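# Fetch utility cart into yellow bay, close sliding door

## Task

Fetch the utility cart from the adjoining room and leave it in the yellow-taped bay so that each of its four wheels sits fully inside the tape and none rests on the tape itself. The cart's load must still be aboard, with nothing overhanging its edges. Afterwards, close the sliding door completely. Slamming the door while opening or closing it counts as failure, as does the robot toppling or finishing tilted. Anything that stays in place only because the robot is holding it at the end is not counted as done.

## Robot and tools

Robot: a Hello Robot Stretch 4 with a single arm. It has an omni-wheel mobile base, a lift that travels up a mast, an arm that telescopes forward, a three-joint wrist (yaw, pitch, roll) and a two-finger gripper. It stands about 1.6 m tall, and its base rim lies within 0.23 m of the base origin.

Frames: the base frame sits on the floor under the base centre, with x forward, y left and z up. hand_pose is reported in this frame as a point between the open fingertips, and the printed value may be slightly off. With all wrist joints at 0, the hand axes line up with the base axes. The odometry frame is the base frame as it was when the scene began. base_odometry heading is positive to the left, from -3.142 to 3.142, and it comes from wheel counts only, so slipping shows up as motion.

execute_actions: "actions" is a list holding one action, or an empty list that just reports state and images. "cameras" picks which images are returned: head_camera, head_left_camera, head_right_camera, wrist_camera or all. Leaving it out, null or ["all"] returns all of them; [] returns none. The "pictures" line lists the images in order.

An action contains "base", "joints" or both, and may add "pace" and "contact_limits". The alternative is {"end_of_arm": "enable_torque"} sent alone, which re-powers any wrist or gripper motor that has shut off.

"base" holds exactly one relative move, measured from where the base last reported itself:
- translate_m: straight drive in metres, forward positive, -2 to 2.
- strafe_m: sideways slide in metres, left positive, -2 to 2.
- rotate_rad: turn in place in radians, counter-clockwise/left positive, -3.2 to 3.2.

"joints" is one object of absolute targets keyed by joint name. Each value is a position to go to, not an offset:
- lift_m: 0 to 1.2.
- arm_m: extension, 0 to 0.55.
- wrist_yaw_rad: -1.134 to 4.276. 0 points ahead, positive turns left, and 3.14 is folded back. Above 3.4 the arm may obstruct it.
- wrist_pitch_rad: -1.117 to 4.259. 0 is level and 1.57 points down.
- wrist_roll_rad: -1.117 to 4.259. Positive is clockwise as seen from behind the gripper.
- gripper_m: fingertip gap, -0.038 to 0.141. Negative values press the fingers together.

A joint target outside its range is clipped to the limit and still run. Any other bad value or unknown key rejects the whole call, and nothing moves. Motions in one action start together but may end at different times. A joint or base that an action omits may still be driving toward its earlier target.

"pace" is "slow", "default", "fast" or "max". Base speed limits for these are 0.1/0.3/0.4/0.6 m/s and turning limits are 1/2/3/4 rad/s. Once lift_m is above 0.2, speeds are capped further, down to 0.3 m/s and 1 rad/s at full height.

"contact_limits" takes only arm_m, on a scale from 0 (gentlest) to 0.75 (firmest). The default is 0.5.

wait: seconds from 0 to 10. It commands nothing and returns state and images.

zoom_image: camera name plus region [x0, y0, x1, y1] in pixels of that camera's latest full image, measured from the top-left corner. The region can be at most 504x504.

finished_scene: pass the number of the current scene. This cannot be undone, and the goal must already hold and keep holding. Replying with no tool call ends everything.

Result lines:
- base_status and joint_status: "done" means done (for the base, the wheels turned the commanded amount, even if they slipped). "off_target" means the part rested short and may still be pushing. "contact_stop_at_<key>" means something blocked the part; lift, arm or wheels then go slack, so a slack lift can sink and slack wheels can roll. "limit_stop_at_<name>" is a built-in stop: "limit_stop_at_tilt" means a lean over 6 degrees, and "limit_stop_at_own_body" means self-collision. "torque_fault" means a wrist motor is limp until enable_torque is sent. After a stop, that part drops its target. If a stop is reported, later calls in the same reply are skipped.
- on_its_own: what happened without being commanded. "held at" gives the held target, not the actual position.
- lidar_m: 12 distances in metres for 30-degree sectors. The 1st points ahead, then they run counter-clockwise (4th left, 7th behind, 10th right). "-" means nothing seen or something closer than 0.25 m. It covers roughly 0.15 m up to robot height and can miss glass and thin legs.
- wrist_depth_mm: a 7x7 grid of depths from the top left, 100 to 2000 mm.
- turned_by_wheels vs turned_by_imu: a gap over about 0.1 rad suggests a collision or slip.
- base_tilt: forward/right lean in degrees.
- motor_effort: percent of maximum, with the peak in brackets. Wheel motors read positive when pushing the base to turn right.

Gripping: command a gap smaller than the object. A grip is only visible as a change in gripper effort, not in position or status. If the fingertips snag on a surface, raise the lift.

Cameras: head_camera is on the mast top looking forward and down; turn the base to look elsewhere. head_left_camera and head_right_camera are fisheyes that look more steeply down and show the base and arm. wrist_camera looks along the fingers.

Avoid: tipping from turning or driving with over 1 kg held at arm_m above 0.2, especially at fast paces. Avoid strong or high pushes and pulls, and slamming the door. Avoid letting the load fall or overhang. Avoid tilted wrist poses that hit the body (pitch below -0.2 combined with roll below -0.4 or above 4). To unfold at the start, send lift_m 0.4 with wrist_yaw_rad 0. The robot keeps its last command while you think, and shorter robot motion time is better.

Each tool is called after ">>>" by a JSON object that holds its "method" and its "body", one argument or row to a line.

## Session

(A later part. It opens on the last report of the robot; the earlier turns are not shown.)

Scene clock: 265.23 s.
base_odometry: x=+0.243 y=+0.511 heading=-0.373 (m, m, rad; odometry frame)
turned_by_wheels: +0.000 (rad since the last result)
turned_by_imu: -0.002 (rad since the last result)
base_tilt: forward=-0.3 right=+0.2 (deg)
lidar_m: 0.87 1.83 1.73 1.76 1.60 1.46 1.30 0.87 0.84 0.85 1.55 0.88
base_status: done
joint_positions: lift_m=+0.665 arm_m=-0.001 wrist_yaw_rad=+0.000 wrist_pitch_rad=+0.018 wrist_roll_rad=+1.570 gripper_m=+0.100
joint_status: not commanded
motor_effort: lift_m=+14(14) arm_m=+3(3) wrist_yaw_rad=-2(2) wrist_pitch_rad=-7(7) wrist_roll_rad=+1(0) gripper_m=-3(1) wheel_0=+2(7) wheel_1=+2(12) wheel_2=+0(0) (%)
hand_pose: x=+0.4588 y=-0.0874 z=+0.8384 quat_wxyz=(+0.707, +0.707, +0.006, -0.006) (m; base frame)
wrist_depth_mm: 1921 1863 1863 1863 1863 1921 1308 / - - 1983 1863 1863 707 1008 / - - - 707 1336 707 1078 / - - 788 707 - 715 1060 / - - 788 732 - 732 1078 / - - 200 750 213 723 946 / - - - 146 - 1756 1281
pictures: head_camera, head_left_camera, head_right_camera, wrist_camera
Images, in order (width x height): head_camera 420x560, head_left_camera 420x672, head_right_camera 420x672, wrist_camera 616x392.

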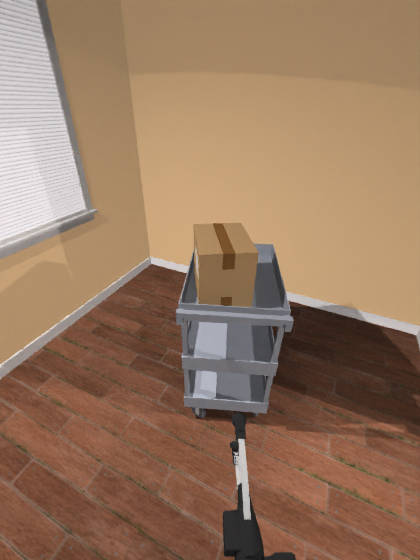

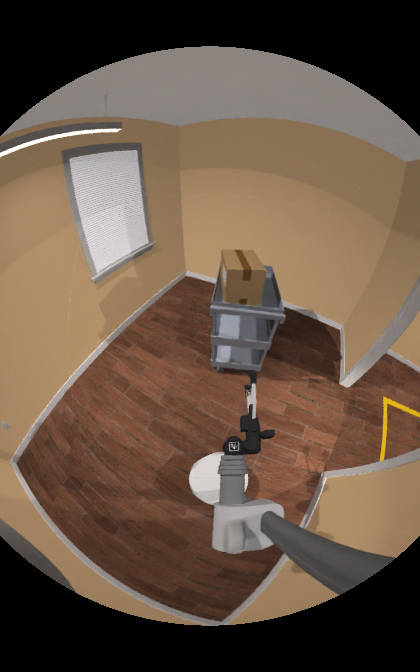

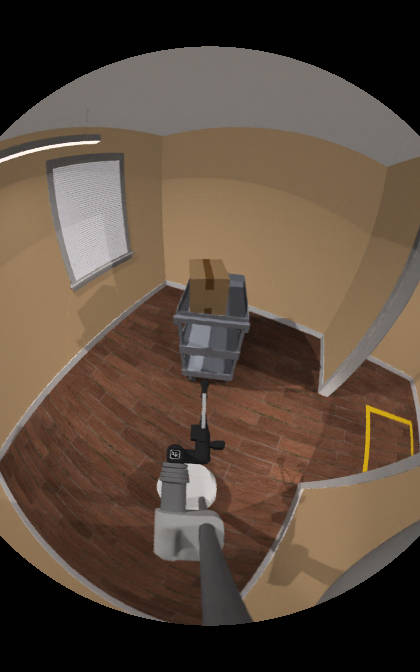

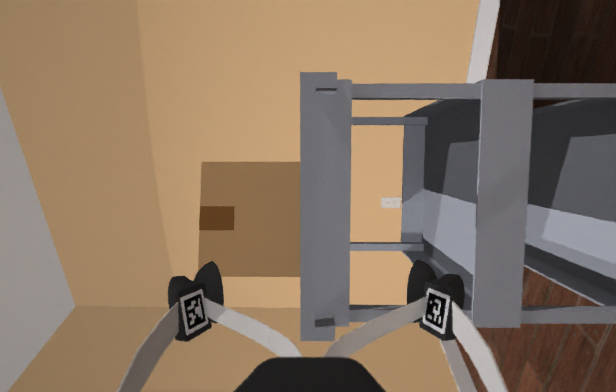

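>>> {"method": "execute_actions", "body": {
  "actions": [
    {"base":{"translate_m":0.3},"joints":{"gripper_m":0.14,"lift_m":0.655}}
  ],
  "cameras": ["wrist_camera","head_camera"]
}}

Scene clock: 273.67 s.
base_odometry: x=+0.522 y=+0.402 heading=-0.373 (m, m, rad; odometry frame)
turned_by_wheels: +0.000 (rad since the last result)
turned_by_imu: -0.003 (rad since the last result)
base_tilt: forward=-0.4 right=+0.2 (deg)
lidar_m: 0.57 1.68 1.60 1.66 1.83 1.72 1.54 1.02 0.96 3.08 1.39 0.57
base_status: done
joint_positions: lift_m=+0.655 arm_m=-0.001 wrist_yaw_rad=+0.000 wrist_pitch_rad=+0.018 wrist_roll_rad=+1.570 gripper_m=+0.140
joint_status: all done
motor_effort: lift_m=+14(9) arm_m=+3(3) wrist_yaw_rad=-2(2) wrist_pitch_rad=-6(7) wrist_roll_rad=+0(1) gripper_m=+0(5) wheel_0=+0(5) wheel_1=+1(10) wheel_2=+0(11) (%)
hand_pose: x=+0.4588 y=-0.0874 z=+0.8284 quat_wxyz=(+0.707, +0.707, +0.006, -0.006) (m; base frame)
wrist_depth_mm: 1661 1618 1618 397 410 413 407 / 1708 1708 1756 404 1618 788 574 / 1921 1863 1756 410 1808 831 574 / 1921 496 500 415 1863 809 554 / - 488 488 424 - 750 549 / - 208 480 430 - 197 559 / - 1983 - 146 - 609 445
pictures: head_camera, wrist_camera
Images, in order (width x height): head_camera 420x560, wrist_camera 616x392.

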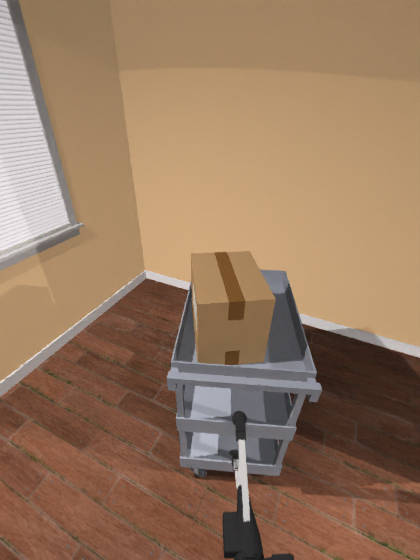

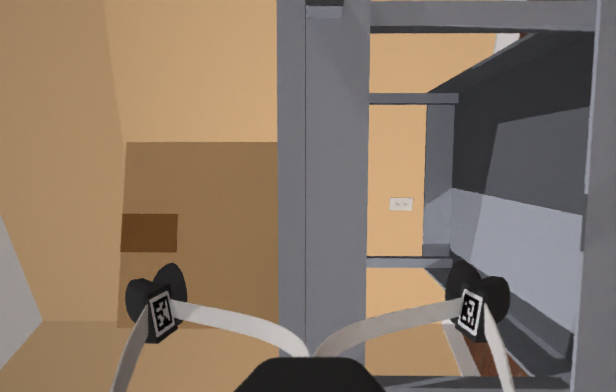

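>>> {"method": "execute_actions", "body": {
  "actions": [
    {"base":{"translate_m":0.12},"joints":{"gripper_m":0.08,"lift_m":0.68}}
  ],
  "cameras": ["wrist_camera"]
}}

Scene clock: 283.83 s.
base_odometry: x=+0.634 y=+0.358 heading=-0.372 (m, m, rad; odometry frame)
turned_by_wheels: +0.000 (rad since the last result)
turned_by_imu: -0.001 (rad since the last result)
base_tilt: forward=-0.4 right=+0.2 (deg)
lidar_m: 0.46 1.64 1.55 1.60 1.98 1.84 1.63 1.09 1.01 1.41 1.34 0.46
base_status: done
joint_positions: lift_m=+0.680 arm_m=-0.001 wrist_yaw_rad=+0.000 wrist_pitch_rad=+0.018 wrist_roll_rad=+1.570 gripper_m=+0.080
joint_status: all done
motor_effort: lift_m=+22(22) arm_m=+4(3) wrist_yaw_rad=-2(2) wrist_pitch_rad=-7(6) wrist_roll_rad=+2(1) gripper_m=+0(2) wheel_0=+2(6) wheel_1=+3(4) wheel_2=+1(11) (%)
hand_pose: x=+0.4588 y=-0.0874 z=+0.8527 quat_wxyz=(+0.707, +0.707, +0.006, -0.006) (m; base frame)
wrist_depth_mm: 1537 1499 1537 283 283 1499 574 / 1618 1618 1618 286 286 831 603 / 1708 377 377 291 291 878 597 / 1921 370 370 297 296 891 603 / - 366 364 300 298 878 597 / - 364 198 303 198 778 597 / 1983 359 355 144 309 1708 554
pictures: wrist_camera
Images, in order (width x height): wrist_camera 616x392.

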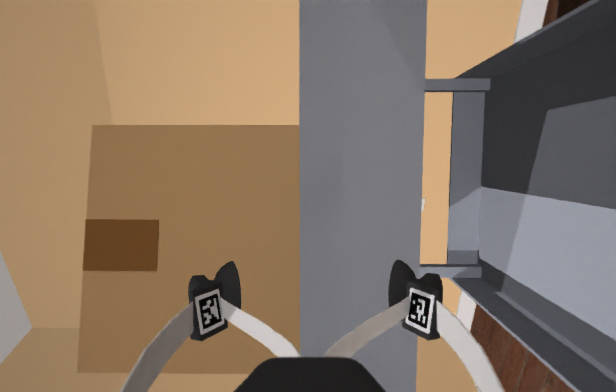

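>>> {"method": "execute_actions", "body": {
  "actions": [
    {"base":{"translate_m":0.055},"pace":"slow"}
  ],
  "cameras": []
}}

>>> {"method": "execute_actions", "body": {
  "actions": [
    {"joints":{"gripper_m":-0.01}}
  ],
  "cameras": ["wrist_camera","head_camera"]
}}

Scene clock: 291.40 s.
base_odometry: x=+0.685 y=+0.338 heading=-0.372 (m, m, rad; odometry frame)
turned_by_wheels: +0.000 (rad since the last result)
turned_by_imu: -0.001 (rad since the last result)
base_tilt: forward=-0.4 right=+0.3 (deg)
lidar_m: 0.41 1.60 1.53 1.57 2.04 1.88 1.64 1.12 1.03 1.37 1.36 0.43
base_status: done
joint_positions: lift_m=+0.680 arm_m=-0.001 wrist_yaw_rad=+0.000 wrist_pitch_rad=+0.018 wrist_roll_rad=+1.570 gripper_m=+0.080
joint_status: not commanded
motor_effort: lift_m=+22(22) arm_m=+3(4) wrist_yaw_rad=-3(2) wrist_pitch_rad=-5(8) wrist_roll_rad=+1(1) gripper_m=-2(3) wheel_0=+3(4) wheel_1=+3(7) wheel_2=-2(8) (%)
hand_pose: x=+0.4588 y=-0.0874 z=+0.8527 quat_wxyz=(+0.707, +0.707, +0.006, -0.006) (m; base frame)
wrist_depth_mm: 1464 1499 1464 174 230 1430 569 / 1618 1537 1576 176 235 798 591 / 1661 324 320 178 236 842 591 / 1756 317 315 180 240 820 603 / 1921 314 312 183 242 831 597 / 310 307 198 186 197 842 597 / 307 303 303 144 250 1808 539
pictures: none
No camera images: the call's "cameras" was empty. Leave "cameras" out to get every camera's image.

Scene clock: 293.07 s.
base_odometry: x=+0.685 y=+0.338 heading=-0.372 (m, m, rad; odometry frame)
turned_by_wheels: +0.000 (rad since the last result)
turned_by_imu: +0.000 (rad since the last result)
base_tilt: forward=-0.5 right=+0.2 (deg)
lidar_m: 0.39 1.58 1.52 1.55 2.03 1.90 1.63 1.12 1.06 1.36 1.40 0.43
base_status: not commanded
joint_positions: lift_m=+0.680 arm_m=-0.001 wrist_yaw_rad=+0.001 wrist_pitch_rad=+0.021 wrist_roll_rad=+1.570 gripper_m=-0.009
joint_status: all done
motor_effort: lift_m=+22(22) arm_m=+3(3) wrist_yaw_rad=-5(8) wrist_pitch_rad=-17(15) wrist_roll_rad=+0(1) gripper_m=-22(17) wheel_0=+2(3) wheel_1=+2(3) wheel_2=+1(2) (%)
hand_pose: x=+0.4589 y=-0.0871 z=+0.8517 quat_wxyz=(+0.707, +0.707, +0.008, -0.007) (m; base frame)
wrist_depth_mm: 1499 1464 1397 169 226 1464 549 / 1576 1537 1618 171 229 798 591 / 1618 317 317 173 232 820 591 / 314 310 312 176 235 842 591 / 310 306 307 178 238 854 591 / 304 303 186 181 183 750 591 / 298 297 298 181 245 1576 549
pictures: head_camera, wrist_camera
Images, in order (width x height): head_camera 420x560, wrist_camera 616x392.

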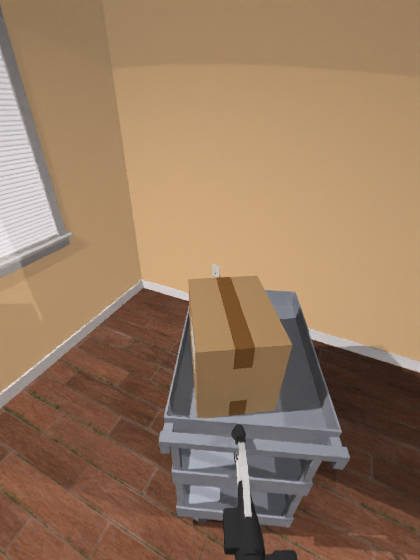

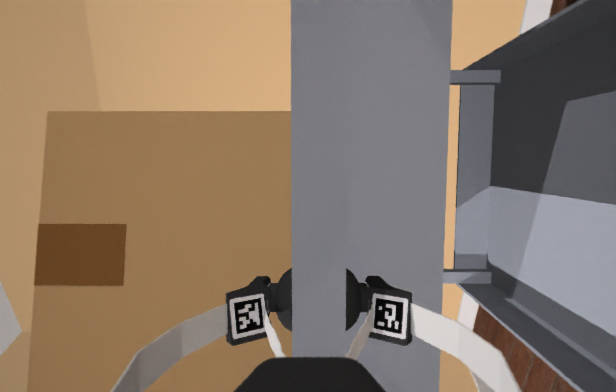

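>>> {"method": "execute_actions", "body": {
  "actions": [
    {"base":{"strafe_m":-0.2},"pace":"slow"}
  ]
}}

Scene clock: 323.37 s.
base_odometry: x=+0.613 y=+0.152 heading=-0.372 (m, m, rad; odometry frame)
turned_by_wheels: +0.000 (rad since the last result)
turned_by_imu: -0.001 (rad since the last result)
base_tilt: forward=-0.4 right=+0.2 (deg)
lidar_m: 0.35 0.43 1.69 1.76 2.11 1.98 1.33 0.91 0.89 1.24 1.16 0.44
base_status: done
joint_positions: lift_m=+0.680 arm_m=-0.001 wrist_yaw_rad=+0.004 wrist_pitch_rad=+0.021 wrist_roll_rad=+1.570 gripper_m=-0.010
joint_status: not commanded
motor_effort: lift_m=+22(22) arm_m=+3(3) wrist_yaw_rad=-13(26) wrist_pitch_rad=-20(17) wrist_roll_rad=+1(1) gripper_m=-13(20) wheel_0=+3(9) wheel_1=-2(5) wheel_2=+1(0) (%)
hand_pose: x=+0.4591 y=-0.0863 z=+0.8517 quat_wxyz=(+0.707, +0.707, +0.009, -0.006) (m; base frame)
wrist_depth_mm: 1308 1366 1336 206 270 1366 1308 / 1499 1499 1464 199 263 1499 539 / 1576 1576 1537 193 253 854 585 / 1661 332 330 189 248 854 585 / 320 315 314 183 241 854 591 / 300 297 186 178 184 820 585 / 283 276 278 173 226 228 591
pictures: head_camera, head_left_camera, head_right_camera, wrist_camera
Images, in order (width x height): head_camera 420x560, head_left_camera 420x672, head_right_camera 420x672, wrist_camera 616x392.

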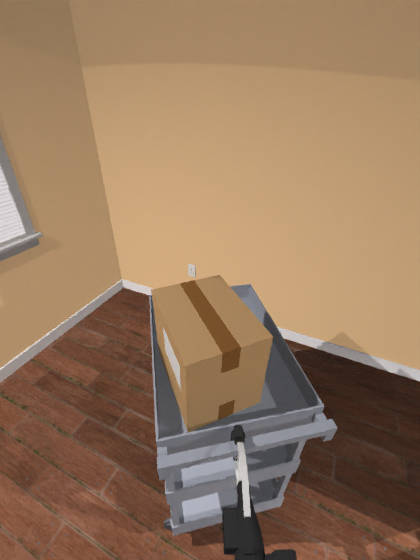

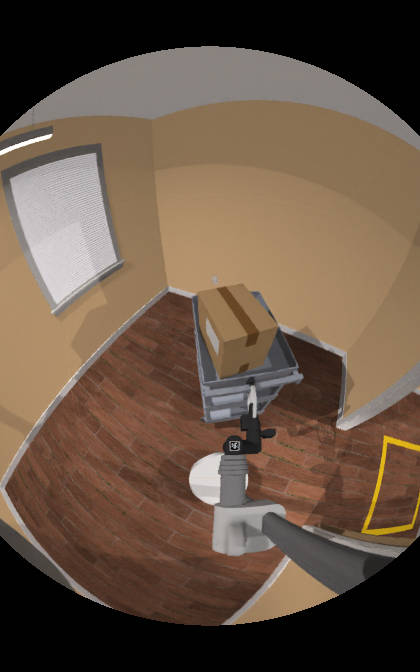

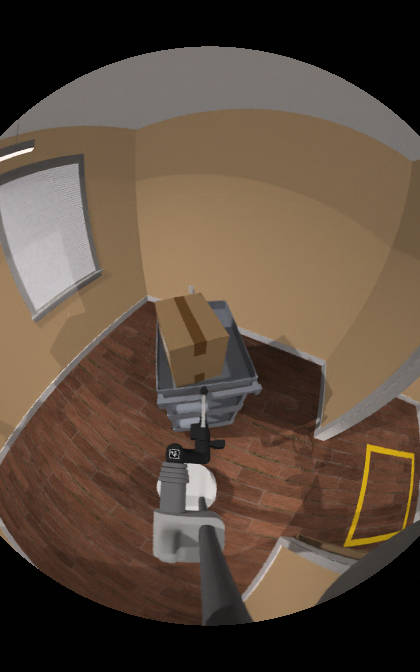

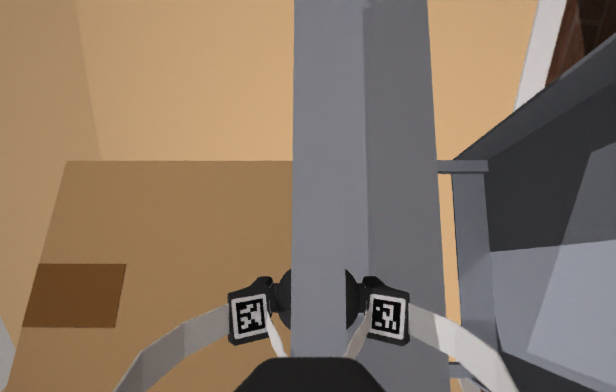

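>>> {"method": "execute_actions", "body": {
  "actions": [
    {"base":{"rotate_rad":0.3},"pace":"slow"}
  ],
  "cameras": []
}}

>>> {"method": "execute_actions", "body": {
  "actions": [
    {"base":{"strafe_m":-0.3},"pace":"slow"}
  ],
  "cameras": []
}}

>>> {"method": "execute_actions", "body": {
  "actions": [
    {"base":{"rotate_rad":0.35},"pace":"slow"}
  ],
  "cameras": []
}}

>>> {"method": "execute_actions", "body": {
  "actions": [
    {"base":{"strafe_m":-0.3},"pace":"slow"}
  ]
}}

Scene clock: 337.33 s.
base_odometry: x=+0.613 y=+0.152 heading=-0.073 (m, m, rad; odometry frame)
turned_by_wheels: +0.299 (rad since the last result)
turned_by_imu: +0.299 (rad since the last result)
base_tilt: forward=-0.5 right=+0.2 (deg)
lidar_m: 0.41 1.68 1.71 1.95 1.99 1.92 1.04 0.87 3.02 1.18 0.53 0.40
base_status: done
joint_positions: lift_m=+0.680 arm_m=-0.001 wrist_yaw_rad=-0.005 wrist_pitch_rad=+0.025 wrist_roll_rad=+1.570 gripper_m=-0.010
joint_status: not commanded
on_its_own: wrist_pitch_rad is at rest, and its effort (-27) is outside its rest range (-23 to +23)
motor_effort: lift_m=+22(22) arm_m=+3(3) wrist_yaw_rad=+11(30) wrist_pitch_rad=-27(26) wrist_roll_rad=+0(0) gripper_m=-13(14) wheel_0=-6(8) wheel_1=-3(2) wheel_2=-4(12) (%)
hand_pose: x=+0.4584 y=-0.0887 z=+0.8506 quat_wxyz=(+0.707, +0.707, +0.007, -0.010) (m; base frame)
wrist_depth_mm: 1464 1499 1464 138 194 723 585 / 285 285 283 144 202 750 580 / 286 289 286 149 209 798 580 / 289 291 291 156 217 798 580 / 293 291 291 164 226 788 574 / 297 297 294 171 183 1863 539 / 300 298 298 140 246 1576 1308
pictures: none
No camera images: the call's "cameras" was empty. Leave "cameras" out to get every camera's image.

Scene clock: 341.50 s.
base_odometry: x=+0.591 y=-0.147 heading=-0.073 (m, m, rad; odometry frame)
turned_by_wheels: +0.000 (rad since the last result)
turned_by_imu: +0.000 (rad since the last result)
base_tilt: forward=-0.4 right=+0.2 (deg)
lidar_m: 0.36 1.90 1.91 2.20 2.18 1.39 0.79 0.72 2.78 0.89 1.25 0.43
base_status: done
joint_positions: lift_m=+0.680 arm_m=-0.001 wrist_yaw_rad=+0.004 wrist_pitch_rad=+0.025 wrist_roll_rad=+1.570 gripper_m=-0.010
joint_status: not commanded
on_its_own: wrist_pitch_rad is at rest, and its effort (-28) is outside its rest range (-23 to +23)
motor_effort: lift_m=+22(22) arm_m=+3(3) wrist_yaw_rad=-13(21) wrist_pitch_rad=-28(27) wrist_roll_rad=+0(1) gripper_m=-14(11) wheel_0=+2(10) wheel_1=-2(3) wheel_2=+0(1) (%)
hand_pose: x=+0.4591 y=-0.0863 z=+0.8506 quat_wxyz=(+0.707, +0.707, +0.010, -0.008) (m; base frame)
wrist_depth_mm: 1255 1255 1255 186 248 1281 1205 / 1397 1336 1397 183 245 1336 544 / 1618 329 332 180 240 831 580 / 324 317 312 178 236 854 580 / 304 301 301 175 233 831 580 / 289 290 289 172 183 809 580 / 278 274 277 141 226 627 574
pictures: none
No camera images: the call's "cameras" was empty. Leave "cameras" out to get every camera's image.

Scene clock: 342.97 s.
base_odometry: x=+0.591 y=-0.147 heading=+0.276 (m, m, rad; odometry frame)
turned_by_wheels: +0.349 (rad since the last result)
turned_by_imu: +0.350 (rad since the last result)
base_tilt: forward=-0.5 right=+0.2 (deg)
lidar_m: 0.42 1.90 2.02 2.24 2.14 0.84 0.72 2.79 0.85 1.00 0.42 0.37
base_status: done
joint_positions: lift_m=+0.680 arm_m=-0.001 wrist_yaw_rad=-0.005 wrist_pitch_rad=+0.025 wrist_roll_rad=+1.570 gripper_m=-0.010
joint_status: not commanded
on_its_own: wrist_pitch_rad is at rest, and its effort (-29) is outside its rest range (-23 to +23)
motor_effort: lift_m=+22(22) arm_m=+3(3) wrist_yaw_rad=+13(34) wrist_pitch_rad=-29(27) wrist_roll_rad=+0(0) gripper_m=-13(12) wheel_0=-6(10) wheel_1=-3(6) wheel_2=-4(12) (%)
hand_pose: x=+0.4583 y=-0.0890 z=+0.8506 quat_wxyz=(+0.707, +0.707, +0.007, -0.011) (m; base frame)
wrist_depth_mm: 1499 1537 1537 119 174 178 585 / 263 264 263 125 183 699 580 / 271 273 273 133 195 750 585 / 281 279 279 142 207 750 574 / 291 293 291 152 223 1756 559 / 304 301 298 167 184 1863 512 / 1618 1661 1661 141 259 1576 1308
pictures: none
No camera images: the call's "cameras" was empty. Leave "cameras" out to get every camera's image.

Scene clock: 347.10 s.
base_odometry: x=+0.673 y=-0.436 heading=+0.276 (m, m, rad; odometry frame)
turned_by_wheels: +0.000 (rad since the last result)
turned_by_imu: +0.002 (rad since the last result)
base_tilt: forward=-0.4 right=+0.3 (deg)
lidar_m: 0.40 1.98 2.17 2.53 1.72 0.78 0.86 2.65 0.61 0.79 1.25 0.41
base_status: done
joint_positions: lift_m=+0.680 arm_m=-0.001 wrist_yaw_rad=+0.005 wrist_pitch_rad=+0.025 wrist_roll_rad=+1.570 gripper_m=-0.010
joint_status: not commanded
on_its_own: wrist_yaw_rad is at rest, and its effort (-17) is outside its rest range (-13 to +13); wrist_pitch_rad is at rest, and its effort (-30) is outside its rest range (-23 to +23)
motor_effort: lift_m=+22(22) arm_m=+3(3) wrist_yaw_rad=-17(26) wrist_pitch_rad=-30(28) wrist_roll_rad=-1(1) gripper_m=-13(14) wheel_0=+3(12) wheel_1=-3(7) wheel_2=+2(3) (%)
hand_pose: x=+0.4592 y=-0.0859 z=+0.8505 quat_wxyz=(+0.707, +0.707, +0.011, -0.007) (m; base frame)
wrist_depth_mm: 1281 1308 1255 150 207 750 574 / 1499 1397 1430 154 212 788 585 / 298 297 297 158 217 798 580 / 294 296 294 163 223 809 580 / 294 294 294 167 229 798 585 / 293 293 293 170 184 1756 564 / 291 293 290 141 239 1576 854
pictures: head_camera, head_left_camera, head_right_camera, wrist_camera
Images, in order (width x height): head_camera 420x560, head_left_camera 420x672, head_right_camera 420x672, wrist_camera 616x392.

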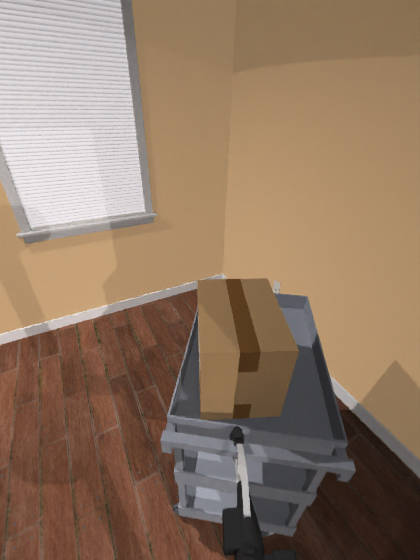

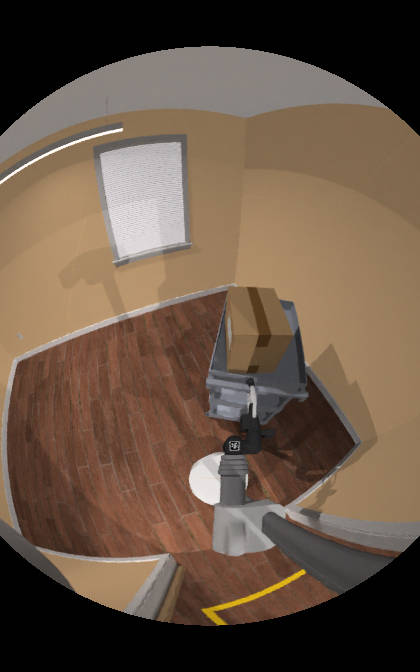

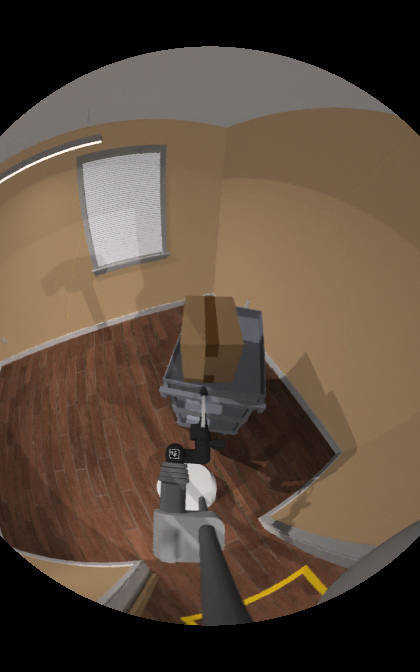

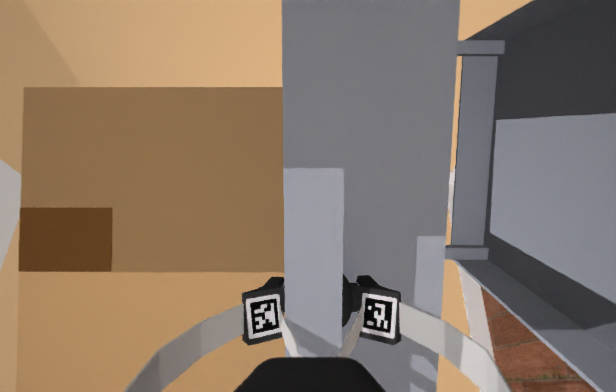

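>>> {"method": "execute_actions", "body": {
  "actions": [
    {"base":{"rotate_rad":0.47},"pace":"slow"}
  ],
  "cameras": []
}}

>>> {"method": "execute_actions", "body": {
  "actions": [
    {"base":{"strafe_m":0.1},"pace":"slow"}
  ],
  "cameras": []
}}

>>> {"method": "execute_actions", "body": {
  "actions": [
    {"base":{"translate_m":-0.4},"pace":"slow"}
  ]
}}

Scene clock: 358.17 s.
base_odometry: x=+0.673 y=-0.436 heading=+0.746 (m, m, rad; odometry frame)
turned_by_wheels: +0.469 (rad since the last result)
turned_by_imu: +0.469 (rad since the last result)
base_tilt: forward=-0.4 right=+0.2 (deg)
lidar_m: 0.46 2.15 2.56 2.04 0.78 0.88 2.66 0.60 0.74 1.24 0.30 0.32
base_status: done
joint_positions: lift_m=+0.680 arm_m=-0.001 wrist_yaw_rad=-0.004 wrist_pitch_rad=+0.026 wrist_roll_rad=+1.570 gripper_m=-0.010
joint_status: not commanded
on_its_own: wrist_pitch_rad is at rest, and its effort (-29) is outside its rest range (-23 to +23)
motor_effort: lift_m=+22(22) arm_m=+3(3) wrist_yaw_rad=+10(31) wrist_pitch_rad=-29(29) wrist_roll_rad=+2(2) gripper_m=-12(13) wheel_0=-5(10) wheel_1=-2(6) wheel_2=-3(10) (%)
hand_pose: x=+0.4584 y=-0.0886 z=+0.8505 quat_wxyz=(+0.707, +0.707, +0.008, -0.011) (m; base frame)
wrist_depth_mm: 196 197 195 - - 111 117 / 216 215 215 - 126 126 530 / 238 238 239 - 146 145 525 / 268 268 268 - 172 186 492 / 315 306 307 - 212 1808 1336 / 1921 1921 1863 119 184 1661 1229 / 1983 1921 1921 144 1921 347 1281
pictures: none
No camera images: the call's "cameras" was empty. Leave "cameras" out to get every camera's image.

Scene clock: 360.30 s.
base_odometry: x=+0.605 y=-0.363 heading=+0.745 (m, m, rad; odometry frame)
turned_by_wheels: -0.001 (rad since the last result)
turned_by_imu: -0.002 (rad since the last result)
base_tilt: forward=-0.4 right=+0.2 (deg)
lidar_m: 0.46 2.14 2.47 2.11 0.74 0.74 2.65 0.65 0.76 1.36 0.28 0.32
base_status: done
joint_positions: lift_m=+0.680 arm_m=-0.001 wrist_yaw_rad=-0.009 wrist_pitch_rad=+0.025 wrist_roll_rad=+1.570 gripper_m=-0.010
joint_status: not commanded
on_its_own: wrist_yaw_rad is at rest, and its effort (+25) is outside its rest range (-13 to +13); wrist_pitch_rad is at rest, and its effort (-26) is outside its rest range (-23 to +23)
motor_effort: lift_m=+22(22) arm_m=+3(3) wrist_yaw_rad=+25(31) wrist_pitch_rad=-26(28) wrist_roll_rad=+0(2) gripper_m=-13(12) wheel_0=-7(13) wheel_1=+1(5) wheel_2=+0(3) (%)
hand_pose: x=+0.4580 y=-0.0901 z=+0.8506 quat_wxyz=(+0.707, +0.707, +0.006, -0.012) (m; base frame)
wrist_depth_mm: 182 182 - - - - - / 205 204 - - - - 113 / 232 233 - - - 128 488 / 271 270 270 - - 167 1308 / 1921 322 320 - 224 1808 1281 / 1863 1863 1808 - 180 364 362 / 1921 1921 1863 113 1921 1576 1308
pictures: none
No camera images: the call's "cameras" was empty. Leave "cameras" out to get every camera's image.

Scene clock: 365.57 s.
base_odometry: x=+0.311 y=-0.634 heading=+0.745 (m, m, rad; odometry frame)
turned_by_wheels: +0.000 (rad since the last result)
turned_by_imu: +0.001 (rad since the last result)
base_tilt: forward=-0.4 right=+0.3 (deg)
lidar_m: 0.42 2.57 2.44 0.53 0.53 2.32 2.23 1.97 0.42 0.47 0.37 0.35
base_status: done
joint_positions: lift_m=+0.680 arm_m=-0.001 wrist_yaw_rad=+0.003 wrist_pitch_rad=+0.024 wrist_roll_rad=+1.570 gripper_m=-0.010
joint_status: not commanded
on_its_own: wrist_pitch_rad is at rest, and its effort (-26) is outside its rest range (-23 to +23)
motor_effort: lift_m=+22(22) arm_m=+3(3) wrist_yaw_rad=-12(24) wrist_pitch_rad=-26(27) wrist_roll_rad=+2(2) gripper_m=-16(15) wheel_0=-1(10) wheel_1=-4(8) wheel_2=+4(10) (%)
hand_pose: x=+0.4591 y=-0.0864 z=+0.8508 quat_wxyz=(+0.708, +0.707, +0.010, -0.007) (m; base frame)
wrist_depth_mm: 236 235 236 103 155 155 585 / 248 248 248 107 167 171 597 / 260 260 262 117 182 699 585 / 278 277 277 128 200 676 574 / 297 294 294 141 221 1921 521 / - 317 304 162 185 - 1308 / - - - 170 279 325 1205
pictures: head_camera, head_left_camera, head_right_camera, wrist_camera
Images, in order (width x height): head_camera 420x560, head_left_camera 420x672, head_right_camera 420x672, wrist_camera 616x392.

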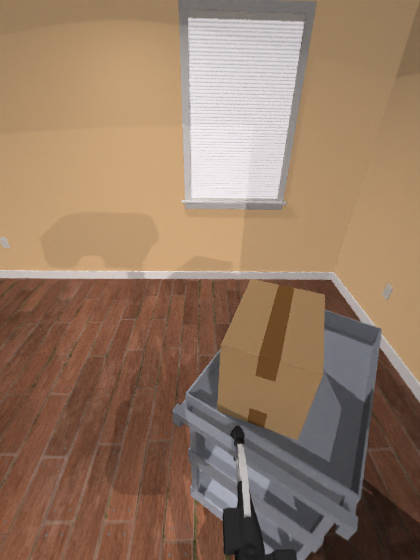

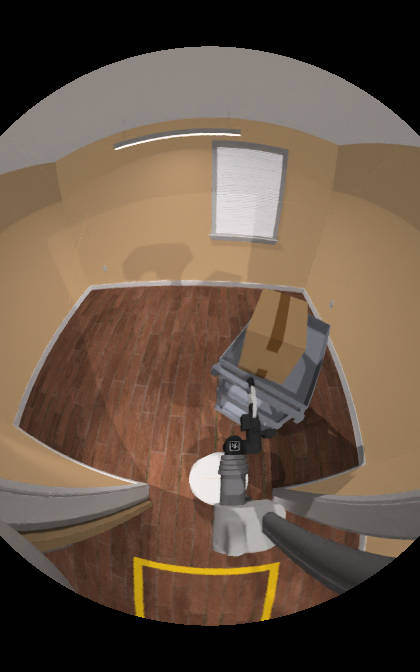

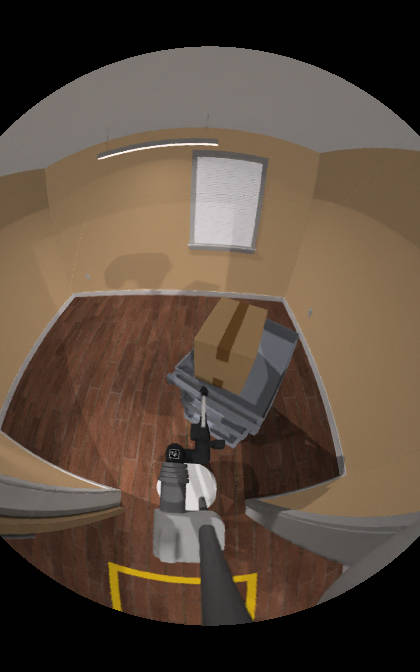

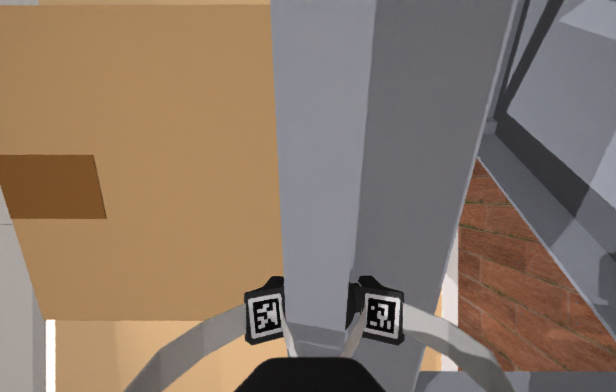

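>>> {"method": "execute_actions", "body": {
  "actions": [
    {"base":{"strafe_m":0.2},"pace":"slow"}
  ],
  "cameras": []
}}

>>> {"method": "execute_actions", "body": {
  "actions": [
    {"base":{"translate_m":-0.25},"pace":"slow"}
  ]
}}

Scene clock: 378.43 s.
base_odometry: x=+0.176 y=-0.487 heading=+0.745 (m, m, rad; odometry frame)
turned_by_wheels: +0.000 (rad since the last result)
turned_by_imu: -0.004 (rad since the last result)
base_tilt: forward=-0.5 right=+0.2 (deg)
lidar_m: 0.44 2.55 2.26 0.49 0.33 0.41 2.25 2.25 0.64 0.62 0.32 0.32
base_status: done
joint_positions: lift_m=+0.680 arm_m=-0.001 wrist_yaw_rad=-0.007 wrist_pitch_rad=+0.025 wrist_roll_rad=+1.570 gripper_m=-0.010
joint_status: not commanded
on_its_own: wrist_yaw_rad is at rest, and its effort (+16) is outside its rest range (-13 to +13); wrist_pitch_rad is at rest, and its effort (-26) is outside its rest range (-23 to +23)
motor_effort: lift_m=+22(22) arm_m=+3(3) wrist_yaw_rad=+16(28) wrist_pitch_rad=-26(26) wrist_roll_rad=+1(1) gripper_m=-7(19) wheel_0=-3(13) wheel_1=+1(2) wheel_2=-3(2) (%)
hand_pose: x=+0.4582 y=-0.0893 z=+0.8508 quat_wxyz=(+0.707, +0.707, +0.006, -0.011) (m; base frame)
wrist_depth_mm: 208 208 208 - 127 126 530 / 225 226 226 - 141 141 569 / 246 246 246 - 159 163 574 / 270 270 271 - 182 1576 517 / 306 300 297 114 215 1808 1308 / - - 319 138 184 1863 1281 / - - - 149 329 340 343
pictures: none
No camera images: the call's "cameras" was empty. Leave "cameras" out to get every camera's image.

Scene clock: 382.23 s.
base_odometry: x=-0.008 y=-0.656 heading=+0.745 (m, m, rad; odometry frame)
turned_by_wheels: +0.000 (rad since the last result)
turned_by_imu: +0.001 (rad since the last result)
base_tilt: forward=-0.4 right=+0.2 (deg)
lidar_m: 0.43 2.83 0.33 0.26 0.36 2.09 1.98 2.11 1.64 0.59 0.38 0.37
base_status: done
joint_positions: lift_m=+0.680 arm_m=-0.001 wrist_yaw_rad=+0.006 wrist_pitch_rad=+0.025 wrist_roll_rad=+1.570 gripper_m=-0.010
joint_status: not commanded
on_its_own: wrist_yaw_rad is at rest, and its effort (-20) is outside its rest range (-13 to +13); wrist_pitch_rad is at rest, and its effort (-29) is outside its rest range (-23 to +23)
motor_effort: lift_m=+22(22) arm_m=+3(3) wrist_yaw_rad=-20(21) wrist_pitch_rad=-29(26) wrist_roll_rad=+2(2) gripper_m=-14(18) wheel_0=+0(8) wheel_1=-2(7) wheel_2=+6(10) (%)
hand_pose: x=+0.4593 y=-0.0856 z=+0.8507 quat_wxyz=(+0.708, +0.707, +0.011, -0.007) (m; base frame)
wrist_depth_mm: 242 241 241 104 158 160 585 / 251 251 251 111 171 175 580 / 263 263 262 120 185 707 574 / 277 277 279 131 200 654 569 / 300 294 294 143 221 1863 530 / - 310 301 162 184 1983 1336 / - - - 170 276 330 1281
pictures: head_camera, head_left_camera, head_right_camera, wrist_camera
Images, in order (width x height): head_camera 420x560, head_left_camera 420x672, head_right_camera 420x672, wrist_camera 616x392.

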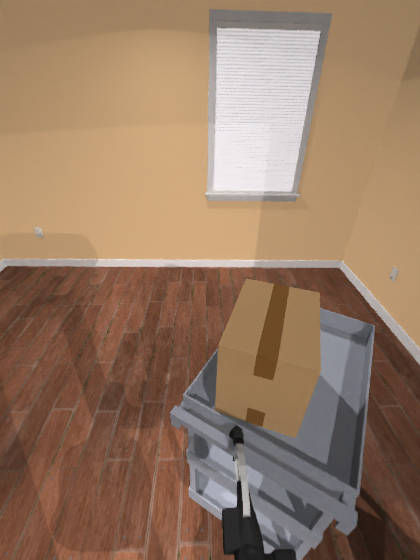

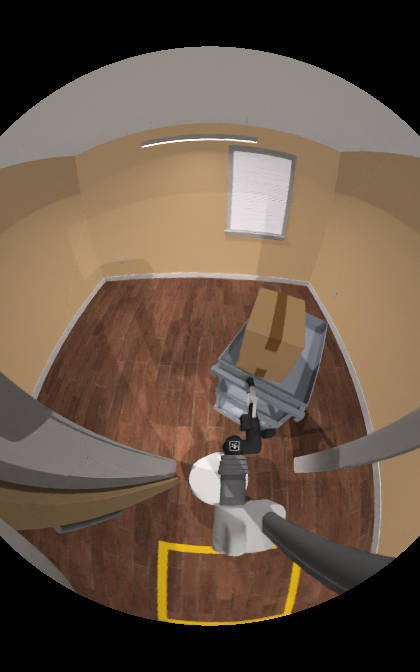

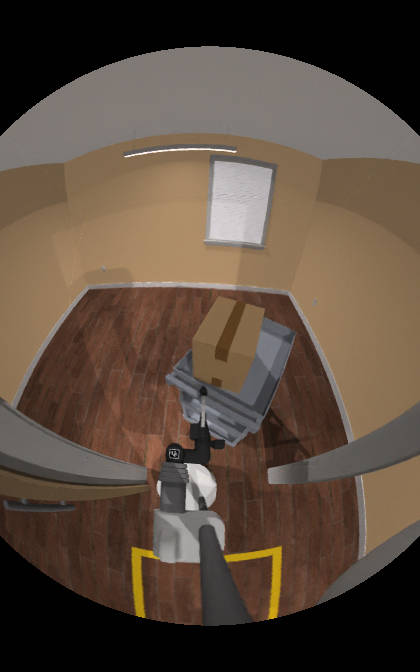

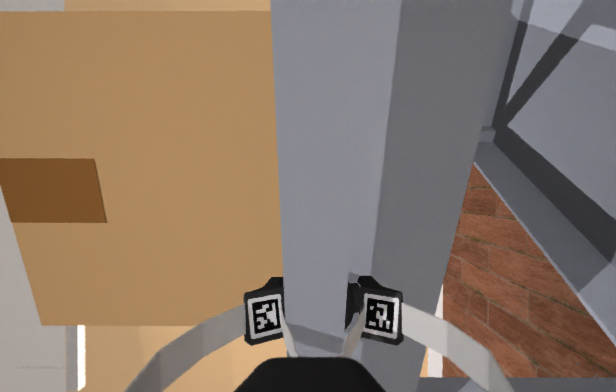

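>>> {"method": "execute_actions", "body": {
  "actions": [
    {"joints":{"gripper_m":0.07}}
  ],
  "cameras": []
}}

>>> {"method": "execute_actions", "body": {
  "actions": [
    {"joints":{"wrist_yaw_rad":-0.5}}
  ],
  "cameras": ["head_camera","wrist_camera"]
}}

Scene clock: 392.07 s.
base_odometry: x=-0.008 y=-0.656 heading=+0.745 (m, m, rad; odometry frame)
turned_by_wheels: +0.000 (rad since the last result)
turned_by_imu: -0.001 (rad since the last result)
base_tilt: forward=-0.3 right=+0.2 (deg)
lidar_m: 0.44 2.82 0.32 0.25 0.33 2.10 1.98 2.07 1.63 0.60 0.38 0.34
base_status: not commanded
joint_positions: lift_m=+0.680 arm_m=-0.001 wrist_yaw_rad=+0.005 wrist_pitch_rad=+0.024 wrist_roll_rad=+1.570 gripper_m=+0.070
joint_status: all done
on_its_own: wrist_yaw_rad is at rest, and its effort (-17) is outside its rest range (-13 to +13); wrist_pitch_rad is at rest, and its effort (-24) is outside its rest range (-23 to +23)
motor_effort: lift_m=+22(22) arm_m=+3(3) wrist_yaw_rad=-17(20) wrist_pitch_rad=-24(26) wrist_roll_rad=+3(1) gripper_m=-2(13) wheel_0=+1(1) wheel_1=-1(2) wheel_2=+5(6) (%)
hand_pose: x=+0.4593 y=-0.0859 z=+0.8508 quat_wxyz=(+0.707, +0.707, +0.011, -0.007) (m; base frame)
wrist_depth_mm: 247 245 244 106 162 164 585 / 255 254 254 114 174 179 585 / 268 270 268 124 188 707 591 / 283 282 282 135 206 699 580 / 301 300 298 151 227 1863 530 / - 319 312 168 190 1983 1308 / - - - 147 279 338 1229
pictures: none
No camera images: the call's "cameras" was empty. Leave "cameras" out to get every camera's image.

Scene clock: 392.90 s.
base_odometry: x=-0.008 y=-0.656 heading=+0.745 (m, m, rad; odometry frame)
turned_by_wheels: +0.000 (rad since the last result)
turned_by_imu: -0.001 (rad since the last result)
base_tilt: forward=-0.4 right=+0.2 (deg)
lidar_m: 0.40 2.84 0.32 0.25 0.34 2.08 2.00 2.09 1.63 0.61 0.42 0.41
base_status: not commanded
joint_positions: lift_m=+0.680 arm_m=-0.001 wrist_yaw_rad=-0.500 wrist_pitch_rad=+0.018 wrist_roll_rad=+1.570 gripper_m=+0.070
joint_status: all done
motor_effort: lift_m=+20(22) arm_m=+3(3) wrist_yaw_rad=-2(70) wrist_pitch_rad=-5(26) wrist_roll_rad=-2(3) gripper_m=-3(2) wheel_0=-1(10) wheel_1=+2(2) wheel_2=+0(5) (%)
hand_pose: x=+0.3817 y=-0.2150 z=+0.8529 quat_wxyz=(+0.684, +0.687, -0.169, -0.181) (m; base frame)
wrist_depth_mm: 1708 1661 1708 211 266 1618 1255 / - 1983 - 211 271 1708 488 / - - - 210 268 878 585 / - - - 209 268 866 591 / - 351 353 267 270 866 597 / - 342 197 268 196 831 597 / - 330 332 144 265 715 591
pictures: head_camera, wrist_camera
Images, in order (width x height): head_camera 420x560, wrist_camera 616x392.

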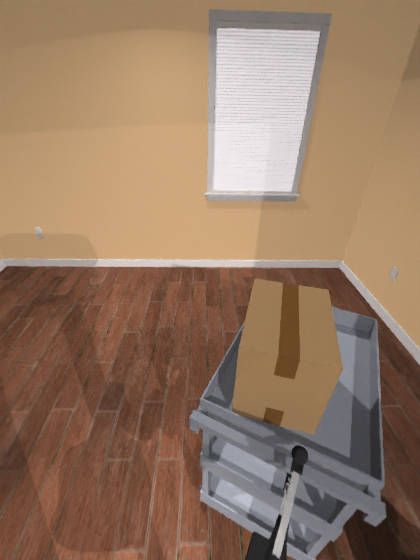

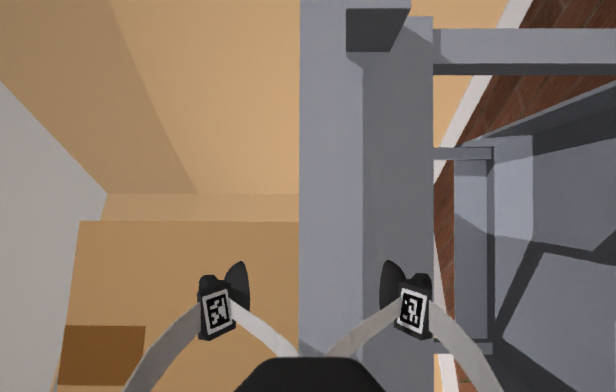

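>>> {"method": "execute_actions", "body": {
  "actions": [
    {"joints":{"arm_m":0.035}}
  ],
  "cameras": []
}}

>>> {"method": "execute_actions", "body": {
  "actions": [
    {"joints":{"gripper_m":-0.015}}
  ],
  "cameras": []
}}

>>> {"method": "execute_actions", "body": {
  "actions": [
    {"base":{"translate_m":-0.25},"pace":"slow"}
  ]
}}

Scene clock: 399.47 s.
base_odometry: x=-0.008 y=-0.656 heading=+0.745 (m, m, rad; odometry frame)
turned_by_wheels: +0.000 (rad since the last result)
turned_by_imu: -0.001 (rad since the last result)
base_tilt: forward=-0.4 right=+0.2 (deg)
lidar_m: 0.43 2.81 0.33 0.26 0.35 2.07 1.98 2.10 1.63 0.60 0.42 0.41
base_status: not commanded
joint_positions: lift_m=+0.680 arm_m=+0.034 wrist_yaw_rad=-0.503 wrist_pitch_rad=+0.019 wrist_roll_rad=+1.570 gripper_m=+0.070
joint_status: all done
motor_effort: lift_m=+20(20) arm_m=+7(10) wrist_yaw_rad=+6(15) wrist_pitch_rad=-11(13) wrist_roll_rad=-1(1) gripper_m=-4(3) wheel_0=-1(1) wheel_1=+1(1) wheel_2=-1(1) (%)
hand_pose: x=+0.4153 y=-0.2156 z=+0.8525 quat_wxyz=(+0.683, +0.686, -0.169, -0.183) (m; base frame)
wrist_depth_mm: 1708 1708 1661 186 247 252 252 / 1983 1983 1921 186 246 1808 1229 / - - - 185 245 820 597 / - - - 185 244 842 597 / - 330 325 185 244 842 591 / - 317 197 183 194 820 591 / 310 306 306 144 241 715 597
pictures: none
No camera images: the call's "cameras" was empty. Leave "cameras" out to get every camera's image.

Scene clock: 401.07 s.
base_odometry: x=-0.008 y=-0.656 heading=+0.745 (m, m, rad; odometry frame)
turned_by_wheels: +0.000 (rad since the last result)
turned_by_imu: +0.000 (rad since the last result)
base_tilt: forward=-0.5 right=+0.3 (deg)
lidar_m: 0.42 2.81 0.32 0.26 0.33 2.09 2.00 2.11 1.63 0.60 0.41 0.41
base_status: not commanded
joint_positions: lift_m=+0.680 arm_m=+0.034 wrist_yaw_rad=-0.496 wrist_pitch_rad=+0.022 wrist_roll_rad=+1.570 gripper_m=-0.014
joint_status: all done
motor_effort: lift_m=+20(20) arm_m=+4(7) wrist_yaw_rad=-13(14) wrist_pitch_rad=-16(16) wrist_roll_rad=+0(0) gripper_m=-16(16) wheel_0=-2(2) wheel_1=+2(1) wheel_2=+0(1) (%)
hand_pose: x=+0.4173 y=-0.2142 z=+0.8518 quat_wxyz=(+0.684, +0.687, -0.166, -0.181) (m; base frame)
wrist_depth_mm: 1708 1756 1708 176 236 251 251 / - - - 176 236 1808 866 / - - - 174 236 820 591 / - - - 175 234 820 585 / - 317 315 175 235 809 597 / 309 306 185 175 182 820 591 / 298 296 296 174 233 232 585
pictures: none
No camera images: the call's "cameras" was empty. Leave "cameras" out to get every camera's image.

Scene clock: 404.83 s.
base_odometry: x=-0.192 y=-0.825 heading=+0.744 (m, m, rad; odometry frame)
turned_by_wheels: +0.000 (rad since the last result)
turned_by_imu: -0.001 (rad since the last result)
base_tilt: forward=-0.4 right=+0.2 (deg)
lidar_m: 0.36 0.45 0.31 0.67 2.22 1.84 1.75 1.85 1.64 0.97 0.46 0.43
base_status: done
joint_positions: lift_m=+0.680 arm_m=+0.035 wrist_yaw_rad=-0.501 wrist_pitch_rad=+0.022 wrist_roll_rad=+1.570 gripper_m=-0.014
joint_status: not commanded
motor_effort: lift_m=+20(20) arm_m=+3(4) wrist_yaw_rad=+0(22) wrist_pitch_rad=-16(14) wrist_roll_rad=+0(1) gripper_m=-19(23) wheel_0=-4(6) wheel_1=-4(6) wheel_2=+3(10) (%)
hand_pose: x=+0.4165 y=-0.2152 z=+0.8518 quat_wxyz=(+0.683, +0.687, -0.168, -0.183) (m; base frame)
wrist_depth_mm: 1708 1708 1708 208 272 279 281 / 1983 1983 1983 202 264 1708 1229 / - - - 195 255 - 554 / - - - 188 248 798 585 / - 327 324 181 241 831 597 / 315 307 185 175 183 809 591 / 294 282 287 170 224 224 591
pictures: head_camera, head_left_camera, head_right_camera, wrist_camera
Images, in order (width x height): head_camera 420x560, head_left_camera 420x672, head_right_camera 420x672, wrist_camera 616x392.

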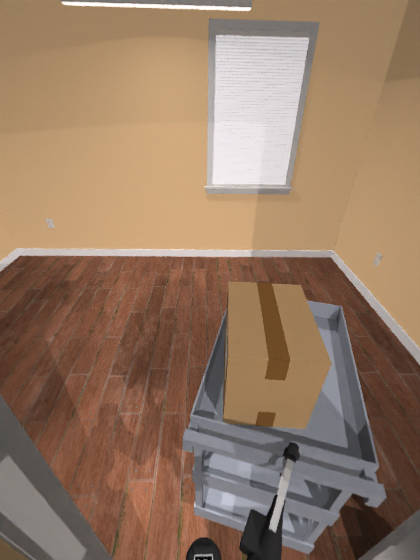

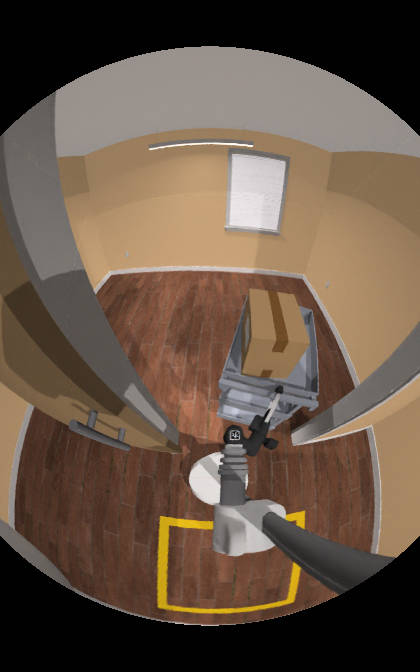

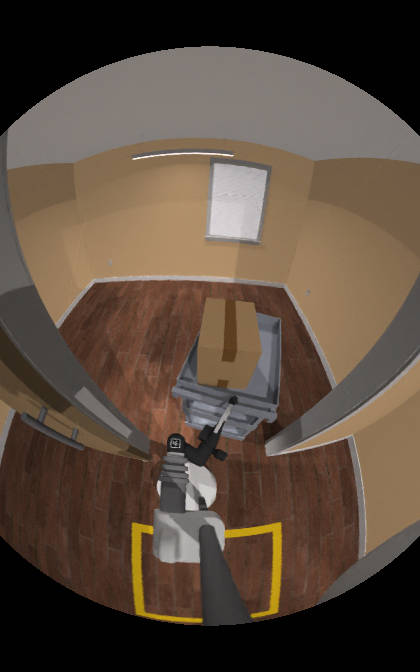

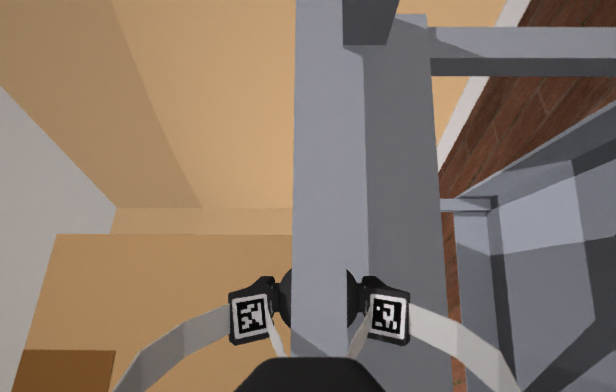

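>>> {"method": "execute_actions", "body": {
  "actions": [
    {"base":{"translate_m":-0.2},"joints":{"wrist_yaw_rad":-0.15},"pace":"slow"}
  ]
}}

Scene clock: 411.97 s.
base_odometry: x=-0.339 y=-0.961 heading=+0.745 (m, m, rad; odometry frame)
turned_by_wheels: +0.001 (rad since the last result)
turned_by_imu: -0.001 (rad since the last result)
base_tilt: forward=-0.4 right=+0.2 (deg)
lidar_m: 0.43 0.45 0.43 1.71 2.23 1.62 1.55 1.62 1.62 1.55 0.77 0.43
base_status: done
joint_positions: lift_m=+0.680 arm_m=+0.035 wrist_yaw_rad=-0.142 wrist_pitch_rad=+0.021 wrist_roll_rad=+1.570 gripper_m=-0.015
joint_status: all done
on_its_own: wrist_yaw_rad is at rest, and its effort (-26) is outside its rest range (-13 to +13)
motor_effort: lift_m=+20(20) arm_m=+0(3) wrist_yaw_rad=-26(76) wrist_pitch_rad=-16(17) wrist_roll_rad=-1(1) gripper_m=-12(16) wheel_0=+2(14) wheel_1=-2(8) wheel_2=+6(14) (%)
hand_pose: x=+0.4790 y=-0.1273 z=+0.8520 quat_wxyz=(+0.705, +0.706, -0.043, -0.057) (m; base frame)
wrist_depth_mm: - - - 153 209 1756 866 / - - - 156 213 759 585 / - - - 160 218 820 597 / 310 306 307 163 223 820 591 / 307 306 304 167 228 809 585 / 304 304 303 171 185 750 585 / 300 297 300 173 238 627 544
pictures: head_camera, head_left_camera, head_right_camera, wrist_camera
Images, in order (width x height): head_camera 420x560, head_left_camera 420x672, head_right_camera 420x672, wrist_camera 616x392.

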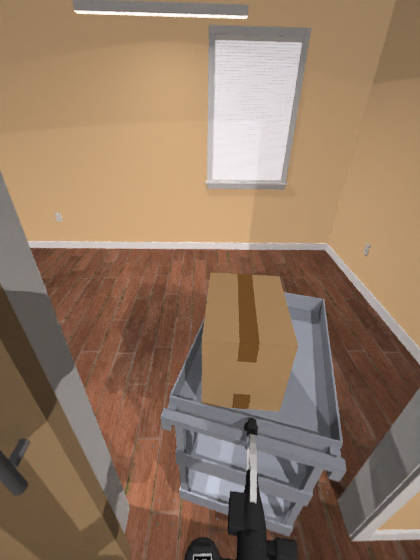

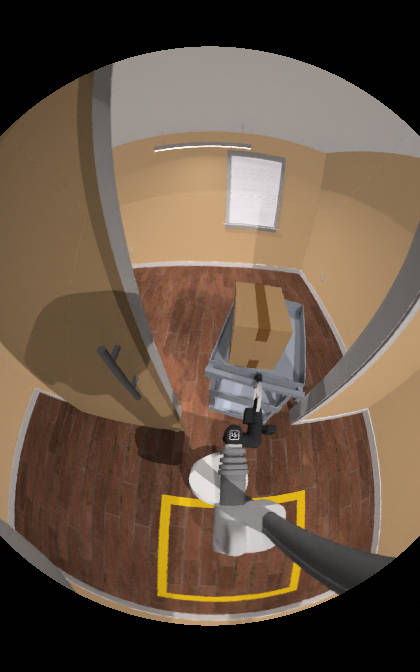

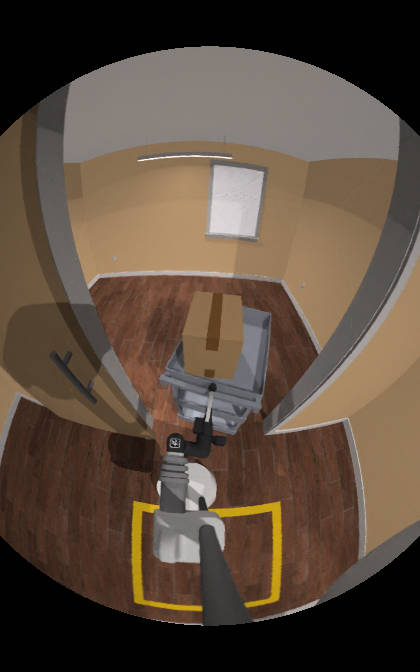

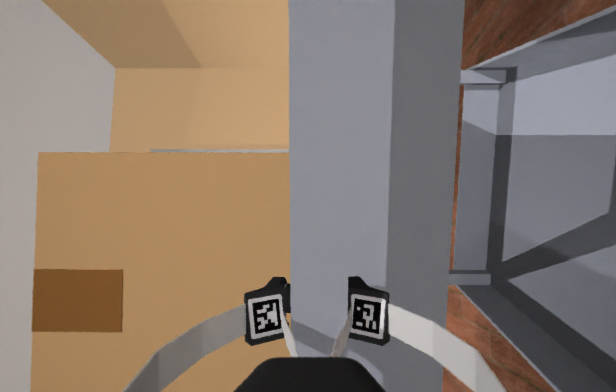

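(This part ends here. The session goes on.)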